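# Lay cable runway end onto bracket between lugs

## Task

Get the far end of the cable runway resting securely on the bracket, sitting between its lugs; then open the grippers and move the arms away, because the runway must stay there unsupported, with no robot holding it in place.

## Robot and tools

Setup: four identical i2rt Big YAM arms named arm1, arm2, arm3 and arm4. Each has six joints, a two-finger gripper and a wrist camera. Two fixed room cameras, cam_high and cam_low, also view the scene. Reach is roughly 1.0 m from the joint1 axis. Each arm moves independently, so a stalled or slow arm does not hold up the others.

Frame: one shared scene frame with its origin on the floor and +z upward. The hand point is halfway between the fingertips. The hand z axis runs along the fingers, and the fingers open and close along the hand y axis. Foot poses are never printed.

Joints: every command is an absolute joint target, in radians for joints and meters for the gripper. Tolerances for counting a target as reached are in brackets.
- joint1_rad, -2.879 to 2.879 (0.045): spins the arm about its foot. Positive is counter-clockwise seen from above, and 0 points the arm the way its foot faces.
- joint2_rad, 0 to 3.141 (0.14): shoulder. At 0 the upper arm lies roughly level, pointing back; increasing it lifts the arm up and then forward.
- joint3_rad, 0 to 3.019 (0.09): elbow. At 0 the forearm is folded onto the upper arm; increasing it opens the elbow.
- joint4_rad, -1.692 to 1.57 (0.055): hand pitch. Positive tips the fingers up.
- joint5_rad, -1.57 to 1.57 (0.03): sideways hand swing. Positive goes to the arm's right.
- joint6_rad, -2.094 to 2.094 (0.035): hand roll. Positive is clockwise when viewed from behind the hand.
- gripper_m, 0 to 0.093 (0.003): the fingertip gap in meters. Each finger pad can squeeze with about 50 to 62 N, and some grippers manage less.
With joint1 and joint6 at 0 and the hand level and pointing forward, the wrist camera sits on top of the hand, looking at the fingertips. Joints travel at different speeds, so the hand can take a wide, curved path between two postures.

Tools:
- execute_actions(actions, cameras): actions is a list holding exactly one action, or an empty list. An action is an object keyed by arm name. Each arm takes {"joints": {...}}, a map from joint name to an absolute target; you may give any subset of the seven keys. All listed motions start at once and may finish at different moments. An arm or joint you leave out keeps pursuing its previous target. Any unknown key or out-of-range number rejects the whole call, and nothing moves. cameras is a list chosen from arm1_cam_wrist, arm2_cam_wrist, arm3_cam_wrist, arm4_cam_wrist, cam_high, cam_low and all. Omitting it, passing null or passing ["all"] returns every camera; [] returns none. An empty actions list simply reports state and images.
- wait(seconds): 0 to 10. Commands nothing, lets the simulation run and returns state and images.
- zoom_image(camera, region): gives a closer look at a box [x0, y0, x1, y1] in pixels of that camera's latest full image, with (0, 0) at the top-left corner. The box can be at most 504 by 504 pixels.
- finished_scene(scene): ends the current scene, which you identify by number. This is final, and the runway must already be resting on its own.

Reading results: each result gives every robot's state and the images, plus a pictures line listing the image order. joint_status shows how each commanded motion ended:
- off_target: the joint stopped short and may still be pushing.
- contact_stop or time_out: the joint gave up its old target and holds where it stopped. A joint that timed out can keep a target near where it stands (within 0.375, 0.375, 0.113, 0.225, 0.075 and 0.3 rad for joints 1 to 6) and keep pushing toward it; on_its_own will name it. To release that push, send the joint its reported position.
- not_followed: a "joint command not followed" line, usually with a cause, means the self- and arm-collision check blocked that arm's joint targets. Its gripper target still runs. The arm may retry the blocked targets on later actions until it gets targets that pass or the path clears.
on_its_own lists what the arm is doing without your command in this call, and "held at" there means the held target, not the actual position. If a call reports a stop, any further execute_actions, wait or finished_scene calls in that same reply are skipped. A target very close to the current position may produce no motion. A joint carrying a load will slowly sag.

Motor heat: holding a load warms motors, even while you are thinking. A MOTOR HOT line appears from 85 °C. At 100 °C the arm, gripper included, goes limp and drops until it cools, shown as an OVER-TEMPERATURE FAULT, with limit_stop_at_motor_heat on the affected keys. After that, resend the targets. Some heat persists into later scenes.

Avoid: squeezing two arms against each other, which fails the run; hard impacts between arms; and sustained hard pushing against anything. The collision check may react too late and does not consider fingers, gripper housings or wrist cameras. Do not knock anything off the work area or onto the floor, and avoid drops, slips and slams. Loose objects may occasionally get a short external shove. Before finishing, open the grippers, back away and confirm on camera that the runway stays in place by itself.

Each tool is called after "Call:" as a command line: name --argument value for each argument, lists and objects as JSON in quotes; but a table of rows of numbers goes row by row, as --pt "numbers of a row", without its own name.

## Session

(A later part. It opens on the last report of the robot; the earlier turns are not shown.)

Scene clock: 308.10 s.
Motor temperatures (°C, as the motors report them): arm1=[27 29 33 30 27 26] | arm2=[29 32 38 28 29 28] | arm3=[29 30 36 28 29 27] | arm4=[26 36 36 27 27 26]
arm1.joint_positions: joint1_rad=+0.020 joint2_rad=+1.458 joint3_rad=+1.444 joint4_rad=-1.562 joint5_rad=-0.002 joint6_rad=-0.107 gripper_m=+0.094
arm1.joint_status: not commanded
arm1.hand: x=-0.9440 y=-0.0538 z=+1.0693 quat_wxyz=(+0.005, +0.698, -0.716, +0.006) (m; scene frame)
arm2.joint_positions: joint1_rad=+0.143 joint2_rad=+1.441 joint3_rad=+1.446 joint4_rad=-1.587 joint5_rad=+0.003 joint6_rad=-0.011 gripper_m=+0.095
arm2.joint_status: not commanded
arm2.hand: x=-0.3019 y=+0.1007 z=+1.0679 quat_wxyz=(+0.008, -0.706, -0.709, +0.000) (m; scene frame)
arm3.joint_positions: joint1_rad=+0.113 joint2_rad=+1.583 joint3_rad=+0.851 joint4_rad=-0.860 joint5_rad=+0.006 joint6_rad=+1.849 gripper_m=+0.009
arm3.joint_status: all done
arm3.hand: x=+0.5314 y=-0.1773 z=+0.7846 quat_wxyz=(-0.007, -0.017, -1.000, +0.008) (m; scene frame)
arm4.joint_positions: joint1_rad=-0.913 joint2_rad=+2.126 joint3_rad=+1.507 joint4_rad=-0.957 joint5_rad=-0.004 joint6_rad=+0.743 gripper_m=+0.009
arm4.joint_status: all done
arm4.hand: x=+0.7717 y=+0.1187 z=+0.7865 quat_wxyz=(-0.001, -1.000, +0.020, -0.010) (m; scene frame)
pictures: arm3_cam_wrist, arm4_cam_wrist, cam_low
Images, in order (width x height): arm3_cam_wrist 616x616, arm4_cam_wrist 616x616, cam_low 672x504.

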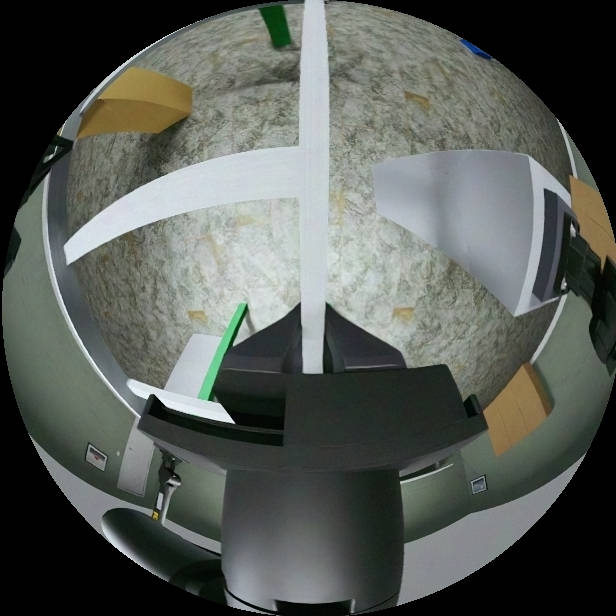

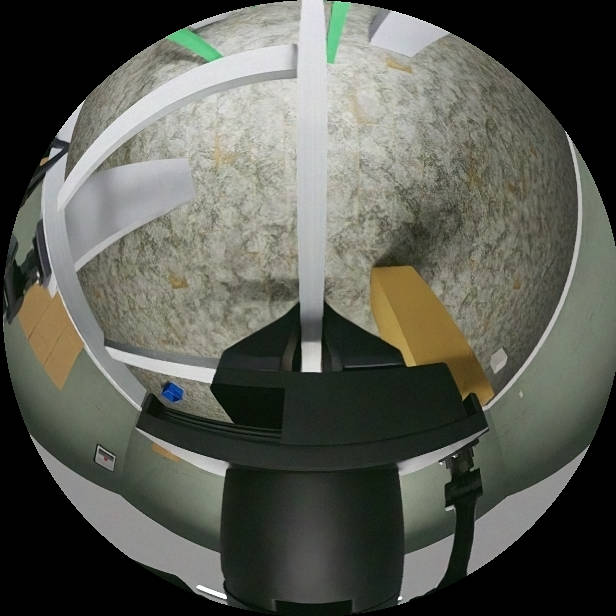

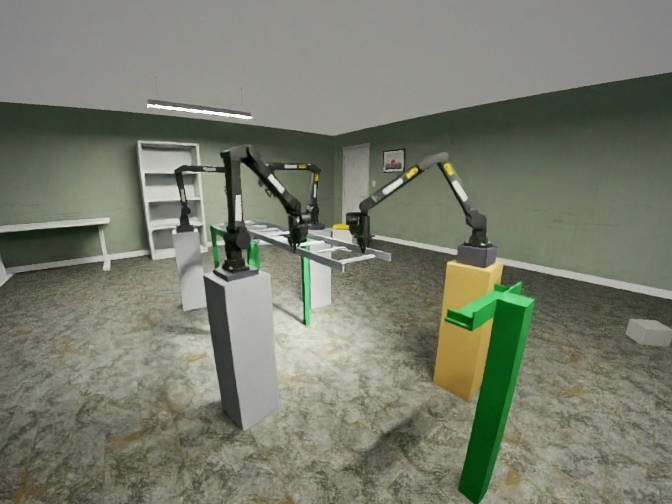

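Call:
execute_actions --actions '[{"arm3": {"joints": {"joint1_rad": -0.128, "joint2_rad": 1.505, "joint3_rad": 0.865, "joint4_rad": -0.86, "joint6_rad": 1.598}}, "arm4": {"joints": {"joint1_rad": -0.815, "joint2_rad": 1.915, "joint3_rad": 1.285, "joint4_rad": -0.845, "joint6_rad": 0.84}}}]' --cameras '["cam_low"]'

Scene clock: 325.43 s.
Motor temperatures (°C, as the motors report them): arm1=[27 29 33 30 27 26] | arm2=[29 32 38 28 29 28] | arm3=[29 30 36 28 29 27] | arm4=[26 36 37 27 27 26]
arm1.joint_positions: joint1_rad=+0.020 joint2_rad=+1.458 joint3_rad=+1.444 joint4_rad=-1.562 joint5_rad=-0.002 joint6_rad=-0.107 gripper_m=+0.094
arm1.joint_status: not commanded
arm1.hand: x=-0.9440 y=-0.0538 z=+1.0693 quat_wxyz=(+0.005, +0.698, -0.716, +0.006) (m; scene frame)
arm2.joint_positions: joint1_rad=+0.143 joint2_rad=+1.441 joint3_rad=+1.446 joint4_rad=-1.587 joint5_rad=+0.003 joint6_rad=-0.011 gripper_m=+0.095
arm2.joint_status: not commanded
arm2.hand: x=-0.3019 y=+0.1007 z=+1.0679 quat_wxyz=(+0.008, -0.706, -0.709, +0.000) (m; scene frame)
arm3.joint_positions: joint1_rad=-0.141 joint2_rad=+1.557 joint3_rad=+0.834 joint4_rad=-0.862 joint5_rad=+0.005 joint6_rad=+1.588 gripper_m=+0.009
arm3.joint_status: all done
arm3.hand: x=+0.6250 y=-0.1726 z=+0.7892 quat_wxyz=(-0.004, -0.014, -1.000, +0.006) (m; scene frame)
arm4.joint_positions: joint1_rad=-0.806 joint2_rad=+1.972 joint3_rad=+1.247 joint4_rad=-0.842 joint5_rad=-0.001 joint6_rad=+0.845 gripper_m=+0.009
arm4.joint_status: all done
arm4.hand: x=+0.8626 y=+0.1237 z=+0.7922 quat_wxyz=(-0.003, -1.000, +0.017, -0.006) (m; scene frame)
pictures: cam_low
Images, in order (width x height): cam_low 672x504.

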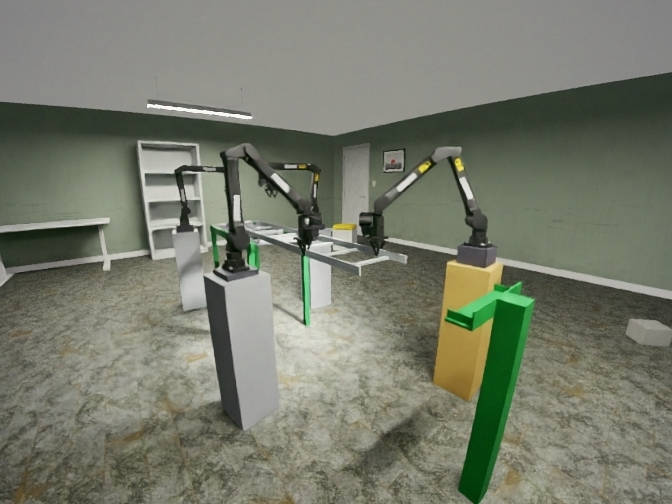

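Call:
execute_actions --actions '[{"arm3": {"joints": {"joint1_rad": -0.385, "joint2_rad": 1.505, "joint3_rad": 0.92, "joint4_rad": -0.86, "joint6_rad": 1.34}}, "arm4": {"joints": {"joint1_rad": -0.658, "joint2_rad": 1.765, "joint3_rad": 1.092, "joint4_rad": -0.76, "joint6_rad": 1.0}}}]' --cameras '["cam_low"]'

Scene clock: 346.13 s.
Motor temperatures (°C, as the motors report them): arm1=[27 29 34 30 27 26] | arm2=[29 32 38 28 29 28] | arm3=[29 31 37 28 29 27] | arm4=[26 37 37 27 27 26]
arm1.joint_positions: joint1_rad=+0.020 joint2_rad=+1.458 joint3_rad=+1.444 joint4_rad=-1.562 joint5_rad=-0.002 joint6_rad=-0.107 gripper_m=+0.094
arm1.joint_status: not commanded
arm1.hand: x=-0.9440 y=-0.0538 z=+1.0693 quat_wxyz=(+0.005, +0.698, -0.716, +0.006) (m; scene frame)
arm2.joint_positions: joint1_rad=+0.143 joint2_rad=+1.441 joint3_rad=+1.446 joint4_rad=-1.587 joint5_rad=+0.003 joint6_rad=-0.011 gripper_m=+0.095
arm2.joint_status: not commanded
arm2.hand: x=-0.3019 y=+0.1007 z=+1.0679 quat_wxyz=(+0.008, -0.706, -0.709, +0.000) (m; scene frame)
arm3.joint_positions: joint1_rad=-0.387 joint2_rad=+1.564 joint3_rad=+0.845 joint4_rad=-0.847 joint5_rad=+0.003 joint6_rad=+1.340 gripper_m=+0.009
arm3.joint_status: all done
arm3.hand: x=+0.7163 y=-0.1766 z=+0.7902 quat_wxyz=(-0.003, -0.013, -1.000, -0.003) (m; scene frame)
arm4.joint_positions: joint1_rad=-0.652 joint2_rad=+1.862 joint3_rad=+1.059 joint4_rad=-0.744 joint5_rad=+0.005 joint6_rad=+1.001 gripper_m=+0.009
arm4.joint_status: all done
arm4.hand: x=+0.9535 y=+0.1171 z=+0.7933 quat_wxyz=(-0.009, -1.000, +0.018, +0.002) (m; scene frame)
pictures: cam_low
Images, in order (width x height): cam_low 672x504.

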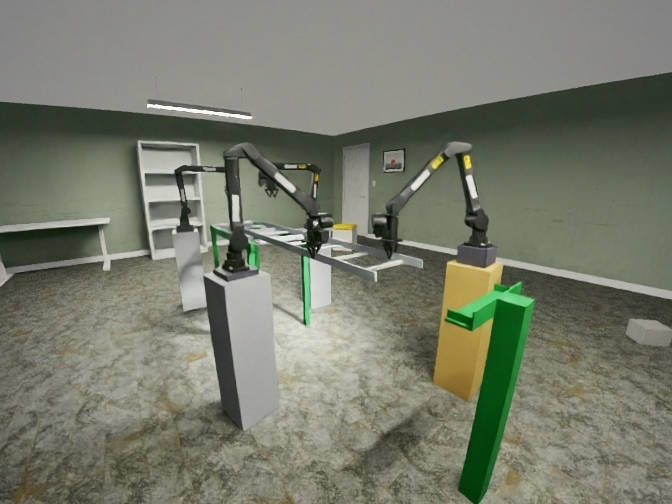

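Call:
execute_actions --actions '[{"arm3": {"joints": {"joint1_rad": -0.608, "joint2_rad": 1.565, "joint3_rad": 1.045, "joint4_rad": -0.895, "joint6_rad": 1.115}}, "arm4": {"joints": {"joint1_rad": -0.468, "joint2_rad": 1.655, "joint3_rad": 0.97, "joint4_rad": -0.72, "joint6_rad": 1.19}}}]' --cameras '["arm3_cam_wrist", "cam_high", "cam_low"]'

Scene clock: 361.80 s.
Motor temperatures (°C, as the motors report them): arm1=[27 29 34 30 27 26] | arm2=[29 32 39 28 29 28] | arm3=[29 31 39 28 29 27] | arm4=[26 37 37 27 27 26]
arm1.joint_positions: joint1_rad=+0.020 joint2_rad=+1.458 joint3_rad=+1.444 joint4_rad=-1.562 joint5_rad=-0.002 joint6_rad=-0.107 gripper_m=+0.094
arm1.joint_status: not commanded
arm1.hand: x=-0.9440 y=-0.0538 z=+1.0693 quat_wxyz=(+0.005, +0.698, -0.716, +0.006) (m; scene frame)
arm2.joint_positions: joint1_rad=+0.143 joint2_rad=+1.441 joint3_rad=+1.446 joint4_rad=-1.587 joint5_rad=+0.003 joint6_rad=-0.011 gripper_m=+0.095
arm2.joint_status: not commanded
arm2.hand: x=-0.3019 y=+0.1007 z=+1.0679 quat_wxyz=(+0.008, -0.706, -0.709, +0.000) (m; scene frame)
arm3.joint_positions: joint1_rad=-0.606 joint2_rad=+1.624 joint3_rad=+0.955 joint4_rad=-0.889 joint5_rad=+0.004 joint6_rad=+1.118 gripper_m=+0.009
arm3.joint_status: all done
arm3.hand: x=+0.8100 y=-0.1736 z=+0.8005 quat_wxyz=(-0.006, -0.011, -1.000, -0.006) (m; scene frame)
arm4.joint_positions: joint1_rad=-0.473 joint2_rad=+1.752 joint3_rad=+0.924 joint4_rad=-0.721 joint5_rad=+0.007 joint6_rad=+1.179 gripper_m=+0.009
arm4.joint_status: all done
arm4.hand: x=+1.0447 y=+0.1181 z=+0.8047 quat_wxyz=(-0.009, -1.000, +0.018, +0.000) (m; scene frame)
pictures: arm3_cam_wrist, cam_high, cam_low
Images, in order (width x height): arm3_cam_wrist 616x616, cam_high 672x504, cam_low 672x504.

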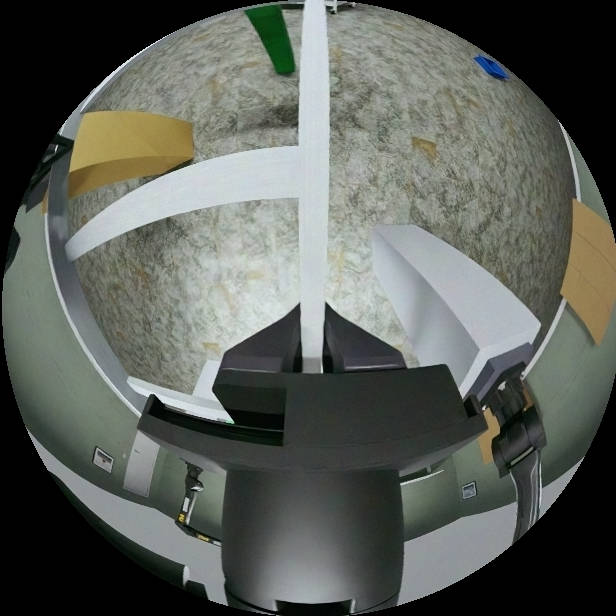

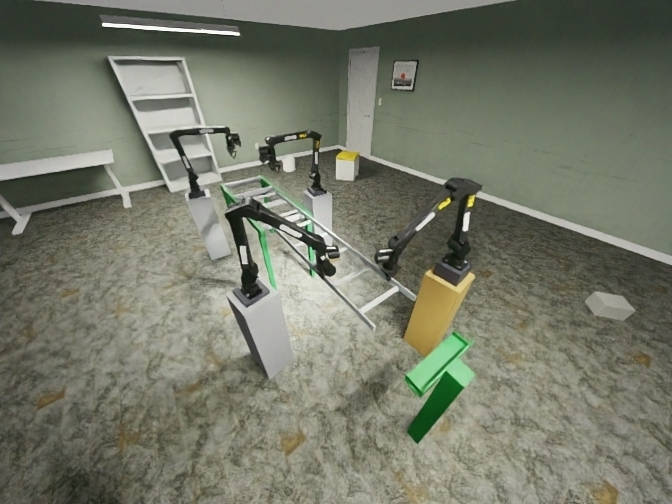

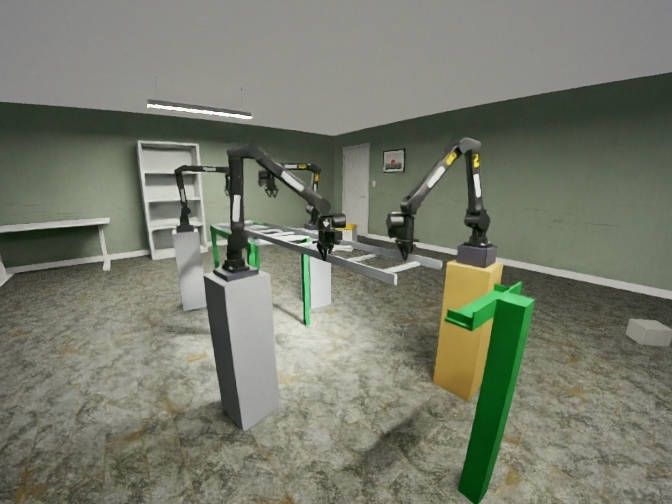

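Call:
zoom_image --camera "cam_high" --region '[320, 250, 500, 420]'

Call:
zoom_image --camera "cam_low" --region '[330, 220, 550, 350]'

Region (320, 250, 500, 420) of cam_high's 672x504 image, scaled by 2.800, with more detail than that image has.

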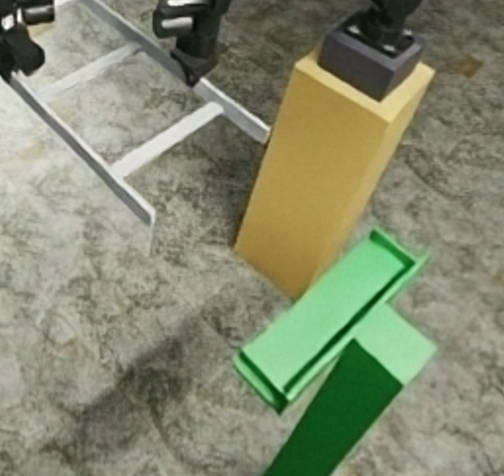

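Region (330, 220, 550, 350) of cam_low's 672x504 image, scaled by 2.291, with more detail than that image has; it fills the top 298 rows of this view, and the rest is white.

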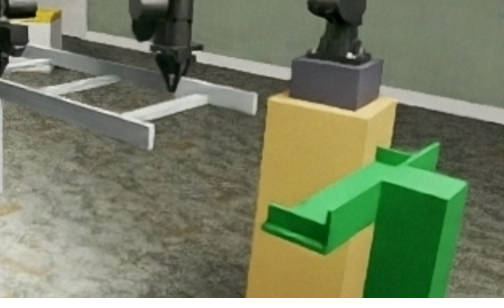

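Call:
execute_actions --actions '[{"arm2": {"joints": {"joint1_rad": 0.653, "joint4_rad": -0.4, "joint5_rad": -0.6}}, "arm3": {"joints": {"joint1_rad": -0.787, "joint2_rad": 1.66, "joint3_rad": 1.21, "joint4_rad": -0.96, "joint6_rad": 0.94}}, "arm4": {"joints": {"joint1_rad": -0.243, "joint2_rad": 1.59, "joint3_rad": 0.897, "joint4_rad": -0.722, "joint6_rad": 1.412}}}]' --cameras '["arm2_cam_wrist", "arm4_cam_wrist", "cam_high", "cam_low"]'

Scene clock: 404.10 s.
Motor temperatures (°C, as the motors report them): arm1=[27 29 34 30 27 26] | arm2=[29 32 39 29 29 28] | arm3=[29 32 42 28 29 27] | arm4=[26 37 38 27 27 26]
arm1.joint_positions: joint1_rad=+0.020 joint2_rad=+1.458 joint3_rad=+1.444 joint4_rad=-1.562 joint5_rad=-0.002 joint6_rad=-0.107 gripper_m=+0.094
arm1.joint_status: not commanded
arm1.hand: x=-0.9440 y=-0.0538 z=+1.0693 quat_wxyz=(+0.005, +0.698, -0.716, +0.006) (m; scene frame)
arm2.joint_positions: joint1_rad=+0.657 joint2_rad=+1.441 joint3_rad=+1.446 joint4_rad=-0.426 joint5_rad=-0.596 joint6_rad=-0.011 gripper_m=+0.095
arm2.joint_status: all done
arm2.hand: x=+0.0880 y=+0.0250 z=+1.2223 quat_wxyz=(-0.570, -0.265, -0.776, +0.056) (m; scene frame)
arm3.joint_positions: joint1_rad=-0.792 joint2_rad=+1.737 joint3_rad=+1.131 joint4_rad=-0.960 joint5_rad=+0.004 joint6_rad=+0.931 gripper_m=+0.009
arm3.joint_status: all done
arm3.hand: x=+0.9075 y=-0.1726 z=+0.8077 quat_wxyz=(-0.004, -0.011, -1.000, -0.002) (m; scene frame)
arm4.joint_positions: joint1_rad=-0.249 joint2_rad=+1.685 joint3_rad=+0.846 joint4_rad=-0.720 joint5_rad=+0.007 joint6_rad=+1.401 gripper_m=+0.009
arm4.joint_status: all done
arm4.hand: x=+1.1402 y=+0.1178 z=+0.8118 quat_wxyz=(-0.006, -1.000, +0.017, -0.003) (m; scene frame)
pictures: arm2_cam_wrist, arm4_cam_wrist, cam_high, cam_low
Images, in order (width x height): arm2_cam_wrist 616x616, arm4_cam_wrist 616x616, cam_high 672x504, cam_low 672x504.

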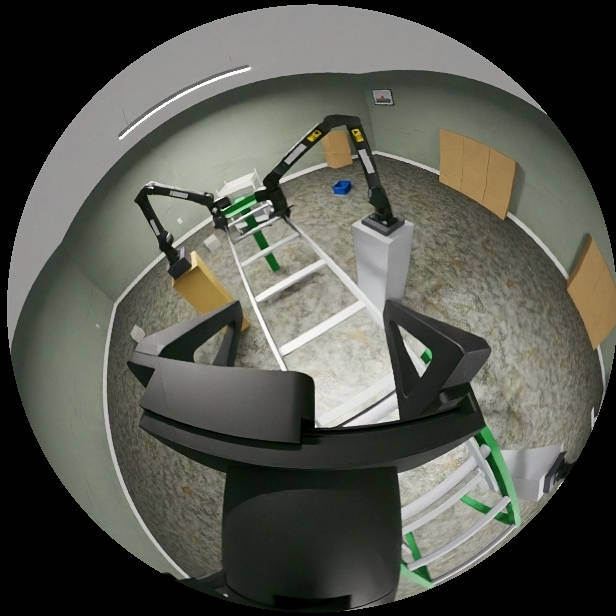

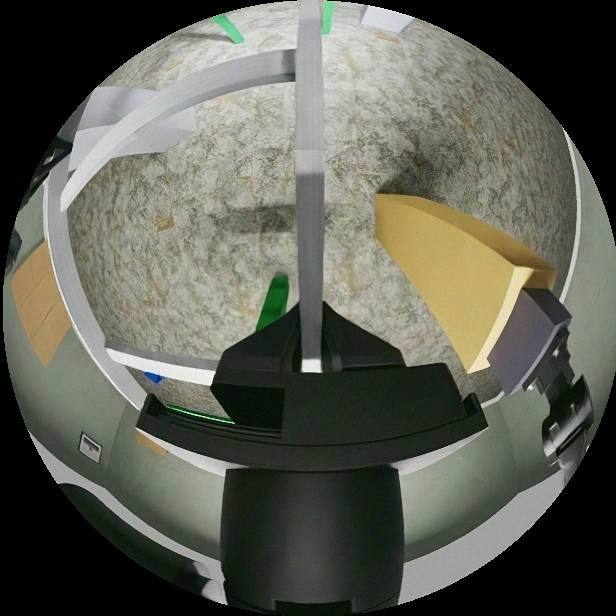

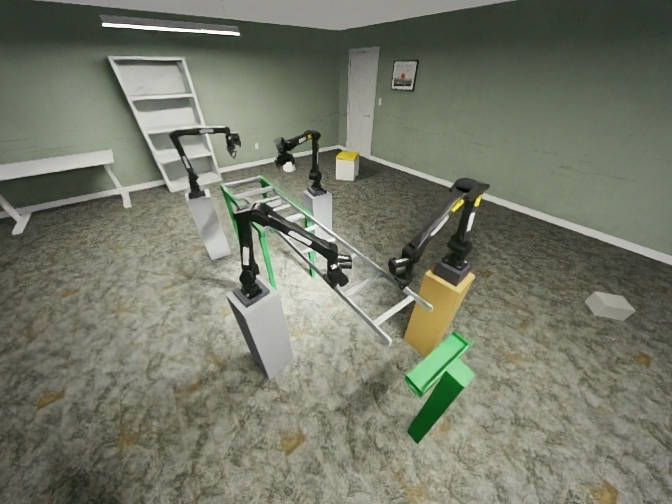

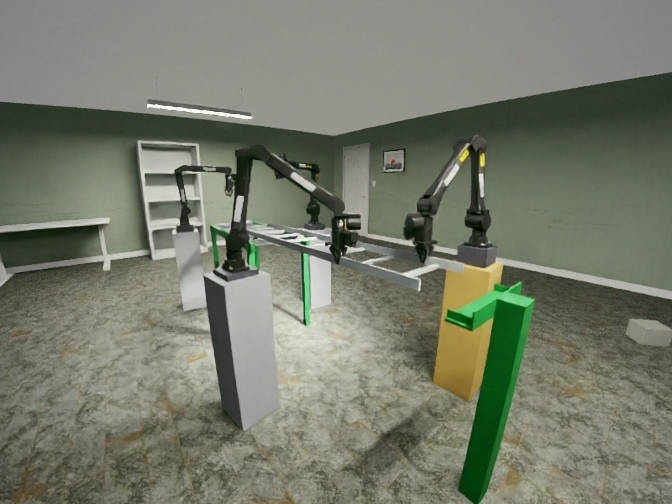

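Call:
zoom_image --camera "cam_high" --region '[350, 270, 490, 410]'

Call:
zoom_image --camera "cam_low" --region '[380, 240, 540, 345]'

Call:
zoom_image --camera "arm2_cam_wrist" --region '[195, 165, 305, 265]'

Region (350, 270, 490, 410) of cam_high's 672x504 image, scaled by 3.600, with more detail than that image has.

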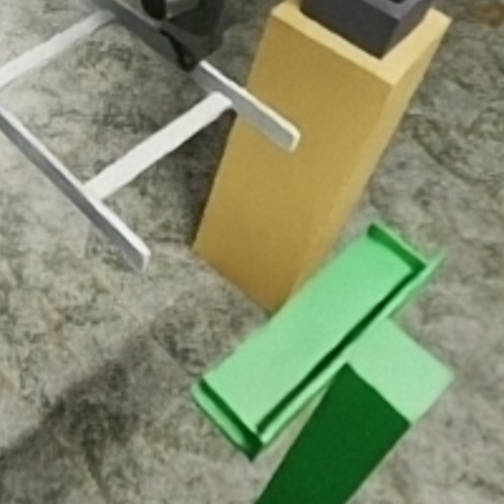

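Region (380, 240, 540, 345) of cam_low's 672x504 image, scaled by 3.150, with more detail than that image has; it fills the top 331 rows of this view, and the rest is white.

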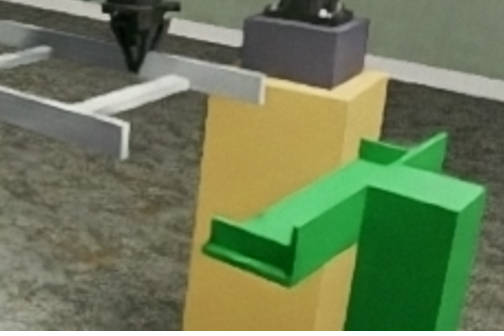

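Region (195, 165, 305, 265) of arm2_cam_wrist's 616x616 image, scaled by 4.582, with more detail than that image has; it fills the top 458 rows of this view, and the rest is white.

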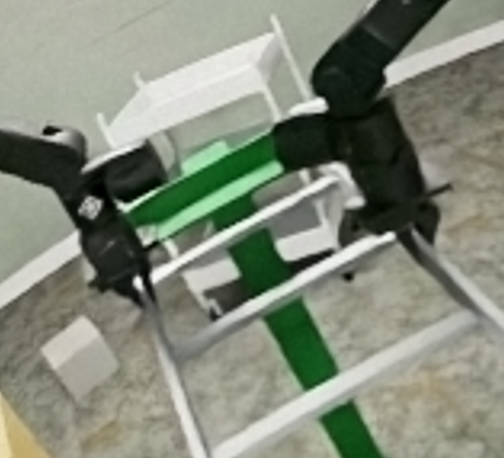

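Call:
execute_actions --actions '[{"arm3": {"joints": {"joint1_rad": -0.945, "joint2_rad": 1.764, "joint3_rad": 1.38, "joint4_rad": -1.015, "joint6_rad": 0.79}}, "arm4": {"joints": {"joint1_rad": -0.014, "joint2_rad": 1.65, "joint3_rad": 0.97, "joint4_rad": -0.745, "joint6_rad": 1.652}}}]' --cameras '["arm4_cam_wrist", "cam_high", "cam_low"]'

Call:
zoom_image --camera "cam_high" --region '[370, 285, 490, 405]'

Call:
zoom_image --camera "cam_low" --region '[400, 245, 540, 345]'

Scene clock: 476.50 s.
Motor temperatures (°C, as the motors report them): arm1=[27 29 35 30 27 26] | arm2=[29 33 41 29 29 28] | arm3=[29 34 44 28 29 27] | arm4=[26 38 39 27 27 26]
arm1.joint_positions: joint1_rad=+0.020 joint2_rad=+1.458 joint3_rad=+1.444 joint4_rad=-1.562 joint5_rad=-0.002 joint6_rad=-0.107 gripper_m=+0.094
arm1.joint_status: not commanded
arm1.hand: x=-0.9440 y=-0.0538 z=+1.0693 quat_wxyz=(+0.005, +0.698, -0.716, +0.006) (m; scene frame)
arm2.joint_positions: joint1_rad=+0.657 joint2_rad=+1.441 joint3_rad=+1.446 joint4_rad=-0.426 joint5_rad=-0.596 joint6_rad=-0.011 gripper_m=+0.095
arm2.joint_status: not commanded
arm2.hand: x=+0.0880 y=+0.0250 z=+1.2223 quat_wxyz=(-0.570, -0.265, -0.776, +0.056) (m; scene frame)
arm3.joint_positions: joint1_rad=-0.951 joint2_rad=+1.848 joint3_rad=+1.299 joint4_rad=-1.021 joint5_rad=+0.002 joint6_rad=+0.783 gripper_m=+0.009
arm3.joint_status: all done
arm3.hand: x=+0.9985 y=-0.1880 z=+0.8097 quat_wxyz=(-0.003, -0.016, -1.000, -0.001) (m; scene frame)
arm4.joint_positions: joint1_rad=-0.011 joint2_rad=+1.710 joint3_rad=+0.884 joint4_rad=-0.743 joint5_rad=+0.003 joint6_rad=+1.647 gripper_m=+0.009
arm4.joint_status: all done
arm4.hand: x=+1.2335 y=+0.0991 z=+0.8135 quat_wxyz=(-0.002, -1.000, +0.021, -0.006) (m; scene frame)
pictures: arm4_cam_wrist, cam_high, cam_low
Images, in order (width x height): arm4_cam_wrist 616x616, cam_high 672x504, cam_low 672x504.

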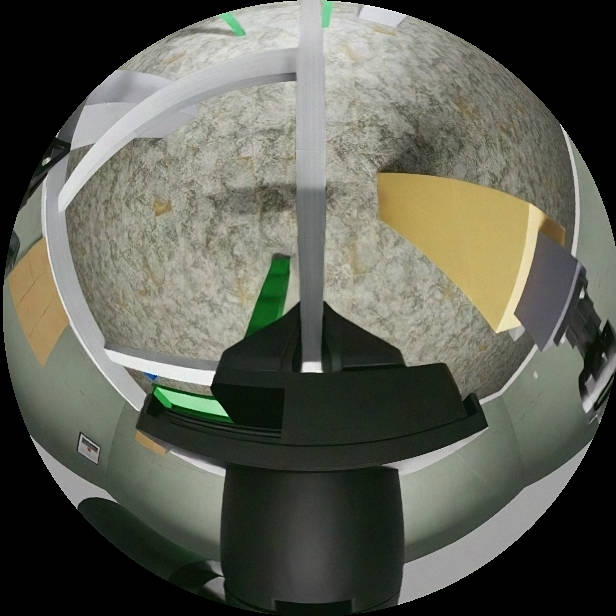

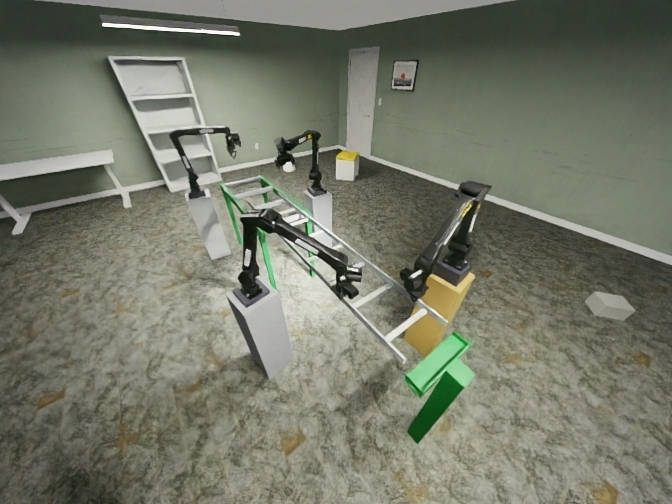

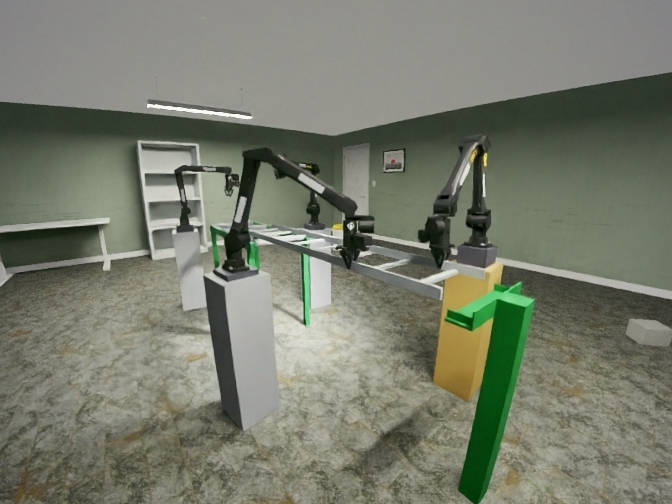

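Region (370, 285, 490, 405) of cam_high's 672x504 image, scaled by 4.200, with more detail than that image has.

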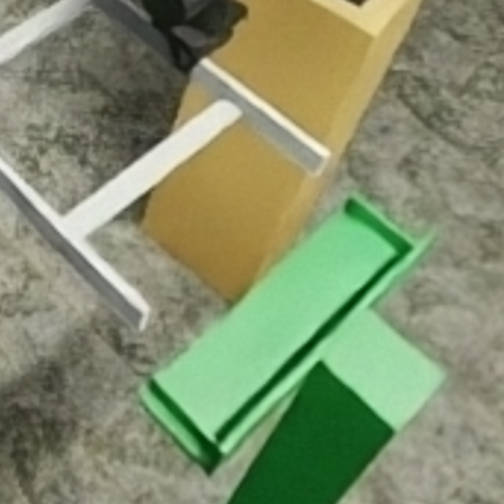

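Region (400, 245, 540, 345) of cam_low's 672x504 image, scaled by 3.600, with more detail than that image has; it fills the top 360 rows of this view, and the rest is white.

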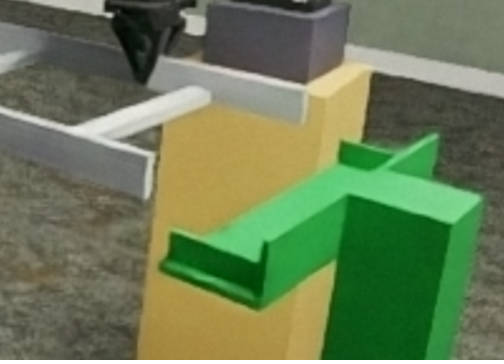

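Call:
execute_actions --actions '[{"arm3": {"joints": {"joint1_rad": -1.057, "joint2_rad": 1.91, "joint3_rad": 1.586, "joint4_rad": -1.08, "joint6_rad": 0.685}}, "arm4": {"joints": {"joint1_rad": 0.186, "joint2_rad": 1.717, "joint3_rad": 1.025, "joint4_rad": -0.742, "joint6_rad": 1.858}}}]' --cameras '["arm4_cam_wrist", "cam_high", "cam_low"]'

Call:
zoom_image --camera "cam_high" --region '[385, 305, 485, 405]'

Call:
zoom_image --camera "cam_low" --region '[420, 255, 540, 345]'

Scene clock: 507.20 s.
Motor temperatures (°C, as the motors report them): arm1=[27 29 35 30 27 26] | arm2=[29 33 42 29 29 28] | arm3=[29 35 45 28 29 27] | arm4=[26 37 41 27 27 26]
arm1.joint_positions: joint1_rad=+0.020 joint2_rad=+1.458 joint3_rad=+1.444 joint4_rad=-1.562 joint5_rad=-0.002 joint6_rad=-0.107 gripper_m=+0.094
arm1.joint_status: not commanded
arm1.hand: x=-0.9440 y=-0.0538 z=+1.0693 quat_wxyz=(+0.005, +0.698, -0.716, +0.006) (m; scene frame)
arm2.joint_positions: joint1_rad=+0.657 joint2_rad=+1.441 joint3_rad=+1.446 joint4_rad=-0.426 joint5_rad=-0.596 joint6_rad=-0.011 gripper_m=+0.095
arm2.joint_status: not commanded
arm2.hand: x=+0.0880 y=+0.0250 z=+1.2223 quat_wxyz=(-0.570, -0.265, -0.776, +0.056) (m; scene frame)
arm3.joint_positions: joint1_rad=-1.064 joint2_rad=+2.000 joint3_rad=+1.507 joint4_rad=-1.077 joint5_rad=-0.002 joint6_rad=+0.675 gripper_m=+0.009
arm3.joint_status: all done
arm3.hand: x=+1.0845 y=-0.1961 z=+0.7988 quat_wxyz=(-0.001, -0.019, -1.000, -0.002) (m; scene frame)
arm4.joint_positions: joint1_rad=+0.195 joint2_rad=+1.786 joint3_rad=+0.945 joint4_rad=-0.736 joint5_rad=+0.002 joint6_rad=+1.857 gripper_m=+0.009
arm4.joint_status: all done
arm4.hand: x=+1.3206 y=+0.0900 z=+0.8005 quat_wxyz=(+0.002, -1.000, +0.023, -0.005) (m; scene frame)
pictures: arm4_cam_wrist, cam_high, cam_low
Images, in order (width x height): arm4_cam_wrist 616x616, cam_high 672x504, cam_low 672x504.

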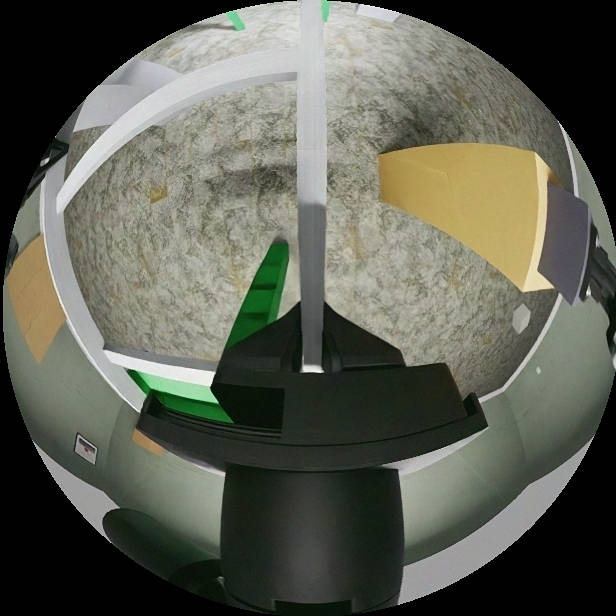

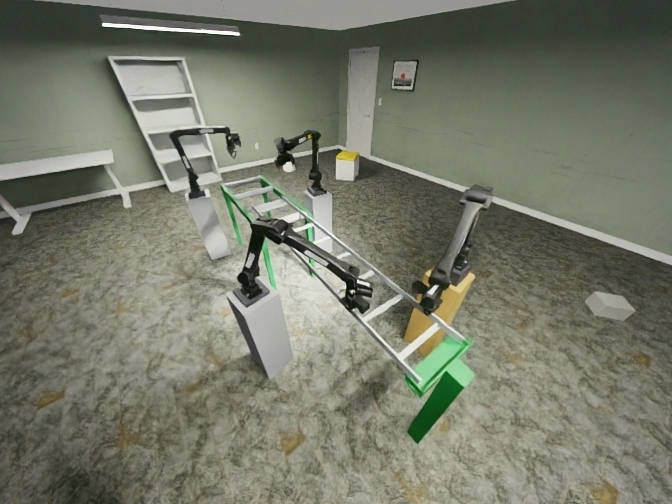

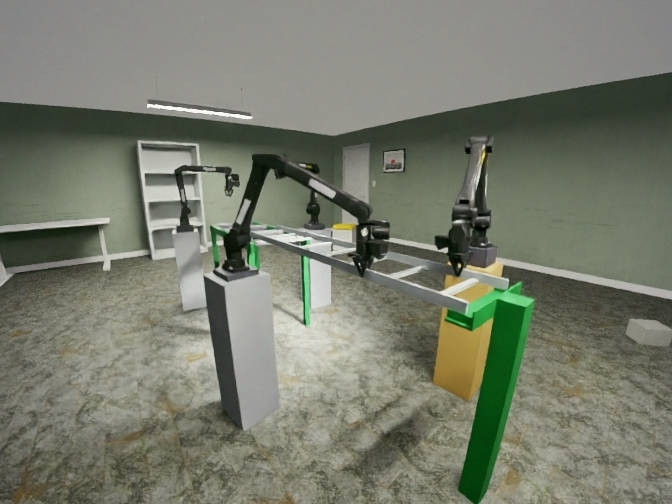

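Region (385, 305, 485, 405) of cam_high's 672x504 image, scaled by 5.040, with more detail than that image has.

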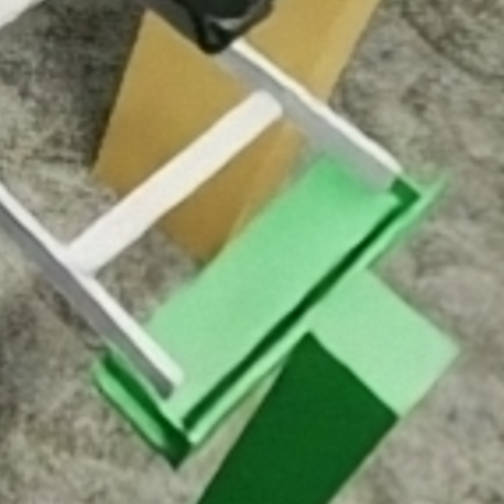

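Region (420, 255, 540, 345) of cam_low's 672x504 image, scaled by 4.200, with more detail than that image has; it fills the top 378 rows of this view, and the rest is white.

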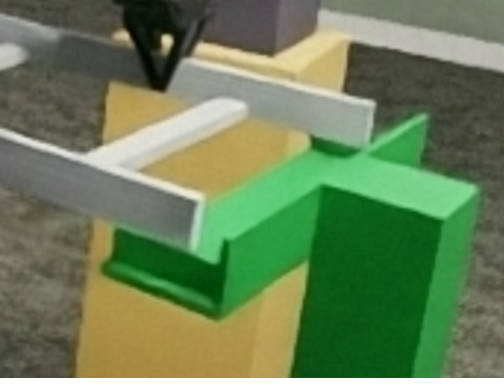

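Call:
execute_actions --actions '[{"arm3": {"joints": {"joint1_rad": -1.072, "joint2_rad": 1.945, "joint3_rad": 1.596, "joint4_rad": -1.048, "joint6_rad": 0.672}}, "arm4": {"joints": {"joint1_rad": 0.213, "joint2_rad": 1.761, "joint3_rad": 1.02, "joint4_rad": -0.672, "joint6_rad": 1.875}}}]' --cameras '["cam_high", "cam_low"]'

Call:
zoom_image --camera "cam_high" --region '[385, 305, 485, 405]'

Call:
zoom_image --camera "cam_low" --region '[420, 255, 540, 345]'

Scene clock: 528.17 s.
Motor temperatures (°C, as the motors report them): arm1=[27 29 35 30 27 26] | arm2=[29 33 42 29 29 28] | arm3=[29 36 45 28 29 27] | arm4=[26 38 41 27 27 26]
arm1.joint_positions: joint1_rad=+0.020 joint2_rad=+1.458 joint3_rad=+1.444 joint4_rad=-1.562 joint5_rad=-0.002 joint6_rad=-0.107 gripper_m=+0.094
arm1.joint_status: not commanded
arm1.hand: x=-0.9440 y=-0.0538 z=+1.0693 quat_wxyz=(+0.005, +0.698, -0.716, +0.006) (m; scene frame)
arm2.joint_positions: joint1_rad=+0.657 joint2_rad=+1.441 joint3_rad=+1.446 joint4_rad=-0.426 joint5_rad=-0.596 joint6_rad=-0.011 gripper_m=+0.095
arm2.joint_status: not commanded
arm2.hand: x=+0.0880 y=+0.0250 z=+1.2223 quat_wxyz=(-0.570, -0.265, -0.776, +0.056) (m; scene frame)
arm3.joint_positions: joint1_rad=-1.068 joint2_rad=+2.012 joint3_rad=+1.507 joint4_rad=-1.063 joint5_rad=-0.002 joint6_rad=+0.674 gripper_m=+0.009
arm3.joint_status: all done
arm3.hand: x=+1.0875 y=-0.1966 z=+0.7923 quat_wxyz=(-0.002, -0.020, -1.000, -0.003) (m; scene frame)
arm4.joint_positions: joint1_rad=+0.205 joint2_rad=+1.804 joint3_rad=+0.945 joint4_rad=-0.718 joint5_rad=+0.006 joint6_rad=+1.864 gripper_m=+0.009
arm4.joint_status: all done
arm4.hand: x=+1.3244 y=+0.0896 z=+0.7935 quat_wxyz=(+0.002, -1.000, +0.021, -0.003) (m; scene frame)
pictures: cam_high, cam_low
Images, in order (width x height): cam_high 672x504, cam_low 672x504.

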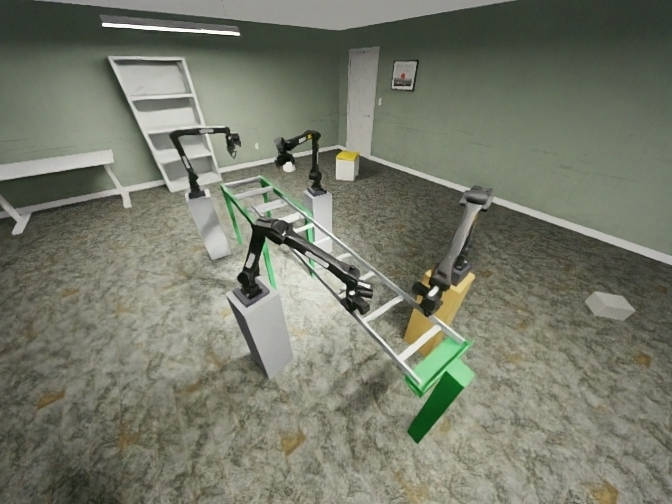

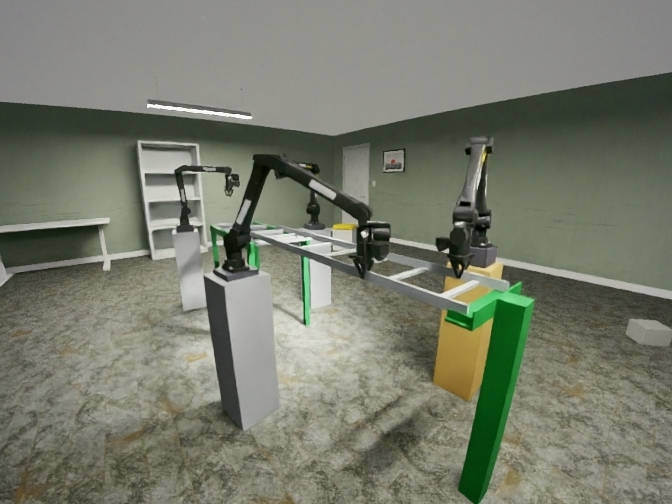

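Region (385, 305, 485, 405) of cam_high's 672x504 image, scaled by 5.040, with more detail than that image has.

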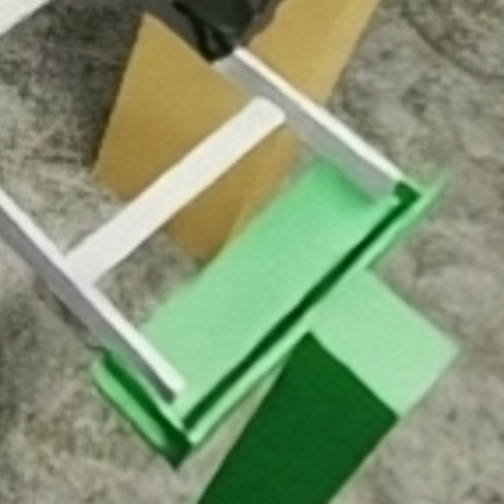

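Region (420, 255, 540, 345) of cam_low's 672x504 image, scaled by 4.200, with more detail than that image has; it fills the top 378 rows of this view, and the rest is white.

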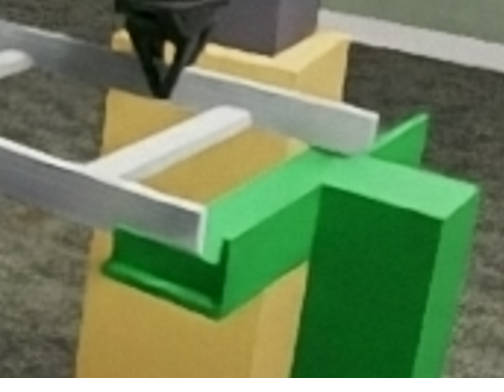

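Call:
execute_actions --actions '[{"arm3": {"joints": {"joint1_rad": -1.08, "joint2_rad": 1.975, "joint3_rad": 1.61, "joint4_rad": -1.04}}, "arm4": {"joints": {"joint1_rad": 0.226, "joint2_rad": 1.80, "joint3_rad": 1.015, "joint4_rad": -0.665, "joint6_rad": 1.885}}}]' --cameras '["cam_high", "cam_low"]'

Call:
zoom_image --camera "cam_high" --region '[385, 305, 485, 405]'

Call:
zoom_image --camera "cam_low" --region '[420, 255, 540, 345]'

Scene clock: 535.20 s.
Motor temperatures (°C, as the motors report them): arm1=[27 29 35 30 27 26] | arm2=[29 33 42 29 29 28] | arm3=[29 36 46 28 29 27] | arm4=[26 38 41 27 27 26]
arm1.joint_positions: joint1_rad=+0.020 joint2_rad=+1.458 joint3_rad=+1.444 joint4_rad=-1.562 joint5_rad=-0.002 joint6_rad=-0.107 gripper_m=+0.094
arm1.joint_status: not commanded
arm1.hand: x=-0.9440 y=-0.0538 z=+1.0693 quat_wxyz=(+0.005, +0.698, -0.716, +0.006) (m; scene frame)
arm2.joint_positions: joint1_rad=+0.657 joint2_rad=+1.441 joint3_rad=+1.446 joint4_rad=-0.426 joint5_rad=-0.596 joint6_rad=-0.011 gripper_m=+0.095
arm2.joint_status: not commanded
arm2.hand: x=+0.0880 y=+0.0250 z=+1.2223 quat_wxyz=(-0.570, -0.265, -0.776, +0.056) (m; scene frame)
arm3.joint_positions: joint1_rad=-1.071 joint2_rad=+2.034 joint3_rad=+1.511 joint4_rad=-1.051 joint5_rad=-0.004 joint6_rad=+0.672 gripper_m=+0.009
arm3.joint_status: joint3_rad time_out (moved +0.004 of +0.103); the others done
arm3.on_its_own: joint3_rad reads +1.511 and still pushes toward +1.610 since a time_out
arm3.hand: x=+1.0900 y=-0.1969 z=+0.7810 quat_wxyz=(+0.001, -0.021, -1.000, -0.002) (m; scene frame)
arm4.joint_positions: joint1_rad=+0.214 joint2_rad=+1.838 joint3_rad=+0.945 joint4_rad=-0.692 joint5_rad=+0.013 joint6_rad=+1.873 gripper_m=+0.009
arm4.joint_status: all done
arm4.hand: x=+1.3269 y=+0.0904 z=+0.7797 quat_wxyz=(+0.005, -1.000, +0.021, +0.001) (m; scene frame)
pictures: cam_high, cam_low
Images, in order (width x height): cam_high 672x504, cam_low 672x504.

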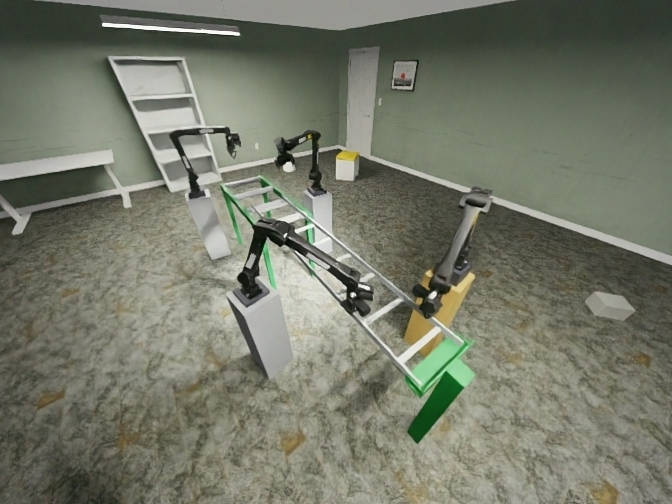

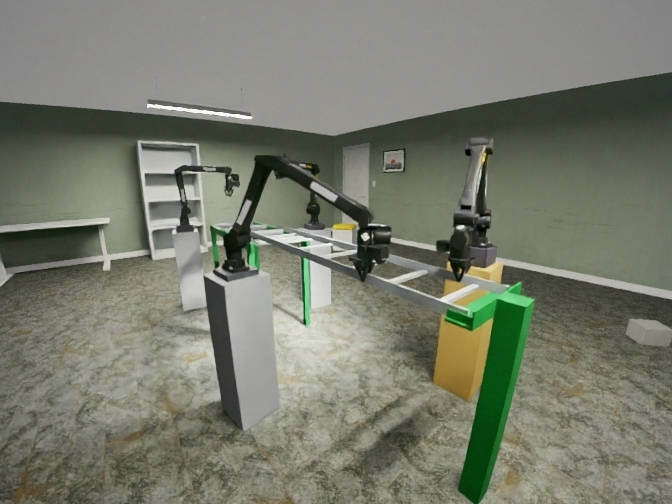

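Region (385, 305, 485, 405) of cam_high's 672x504 image, scaled by 5.040, with more detail than that image has.

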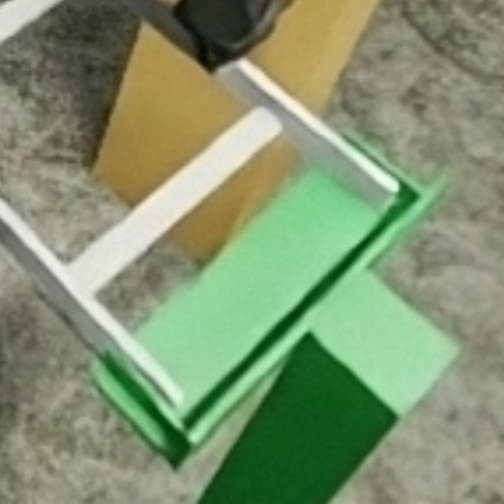

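Region (420, 255, 540, 345) of cam_low's 672x504 image, scaled by 4.200, with more detail than that image has; it fills the top 378 rows of this view, and the rest is white.

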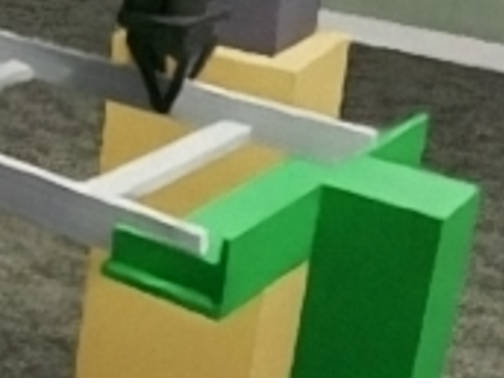

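Call:
execute_actions --actions '[{"arm3": {"joints": {"joint1_rad": -1.088, "joint2_rad": 2.03, "joint3_rad": 1.575, "joint4_rad": -1.035}}, "arm4": {"joints": {"joint1_rad": 0.242, "joint2_rad": 1.84, "joint3_rad": 0.985, "joint4_rad": -0.665, "joint6_rad": 1.895}}}]' --cameras '["cam_high", "cam_low"]'

Call:
zoom_image --camera "cam_high" --region '[385, 305, 485, 405]'

Call:
zoom_image --camera "cam_low" --region '[420, 255, 540, 345]'

Scene clock: 542.77 s.
Motor temperatures (°C, as the motors report them): arm1=[27 29 35 30 27 26] | arm2=[29 33 43 29 29 28] | arm3=[29 36 47 28 29 27] | arm4=[26 37 41 27 27 26]
arm1.joint_positions: joint1_rad=+0.020 joint2_rad=+1.458 joint3_rad=+1.444 joint4_rad=-1.562 joint5_rad=-0.002 joint6_rad=-0.107 gripper_m=+0.094
arm1.joint_status: not commanded
arm1.hand: x=-0.9440 y=-0.0538 z=+1.0693 quat_wxyz=(+0.005, +0.698, -0.716, +0.006) (m; scene frame)
arm2.joint_positions: joint1_rad=+0.657 joint2_rad=+1.441 joint3_rad=+1.446 joint4_rad=-0.426 joint5_rad=-0.596 joint6_rad=-0.011 gripper_m=+0.095
arm2.joint_status: not commanded
arm2.hand: x=+0.0880 y=+0.0250 z=+1.2223 quat_wxyz=(-0.570, -0.265, -0.776, +0.056) (m; scene frame)
arm3.joint_positions: joint1_rad=-1.072 joint2_rad=+2.036 joint3_rad=+1.511 joint4_rad=-1.051 joint5_rad=-0.005 joint6_rad=+0.671 gripper_m=+0.009
arm3.joint_status: all done
arm3.hand: x=+1.0899 y=-0.1973 z=+0.7798 quat_wxyz=(+0.003, -0.021, -1.000, -0.002) (m; scene frame)
arm4.joint_positions: joint1_rad=+0.216 joint2_rad=+1.839 joint3_rad=+0.945 joint4_rad=-0.692 joint5_rad=+0.017 joint6_rad=+1.876 gripper_m=+0.009
arm4.joint_status: all done
arm4.hand: x=+1.3272 y=+0.0906 z=+0.7796 quat_wxyz=(+0.004, -1.000, +0.022, +0.003) (m; scene frame)
pictures: cam_high, cam_low
Images, in order (width x height): cam_high 672x504, cam_low 672x504.

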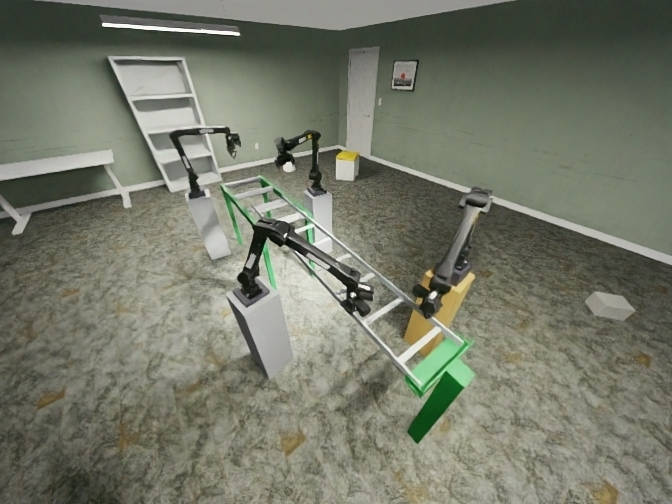

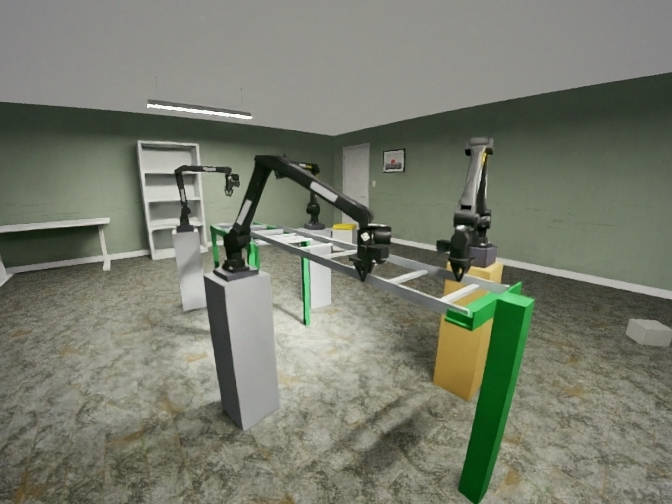

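Region (385, 305, 485, 405) of cam_high's 672x504 image, scaled by 5.040, with more detail than that image has.

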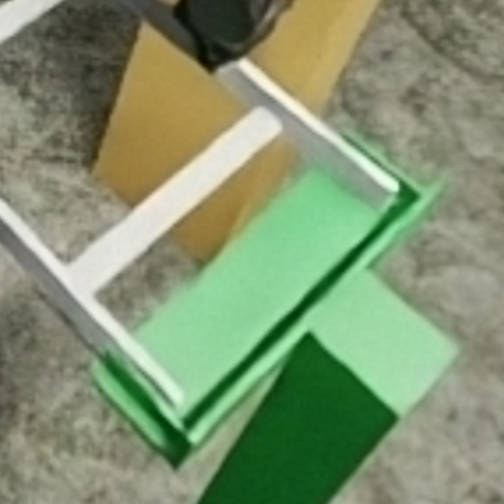

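Region (420, 255, 540, 345) of cam_low's 672x504 image, scaled by 4.200, with more detail than that image has; it fills the top 378 rows of this view, and the rest is white.

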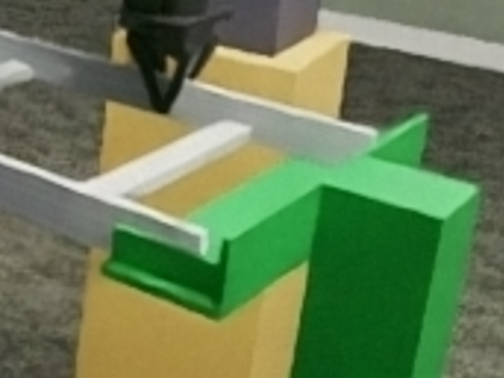

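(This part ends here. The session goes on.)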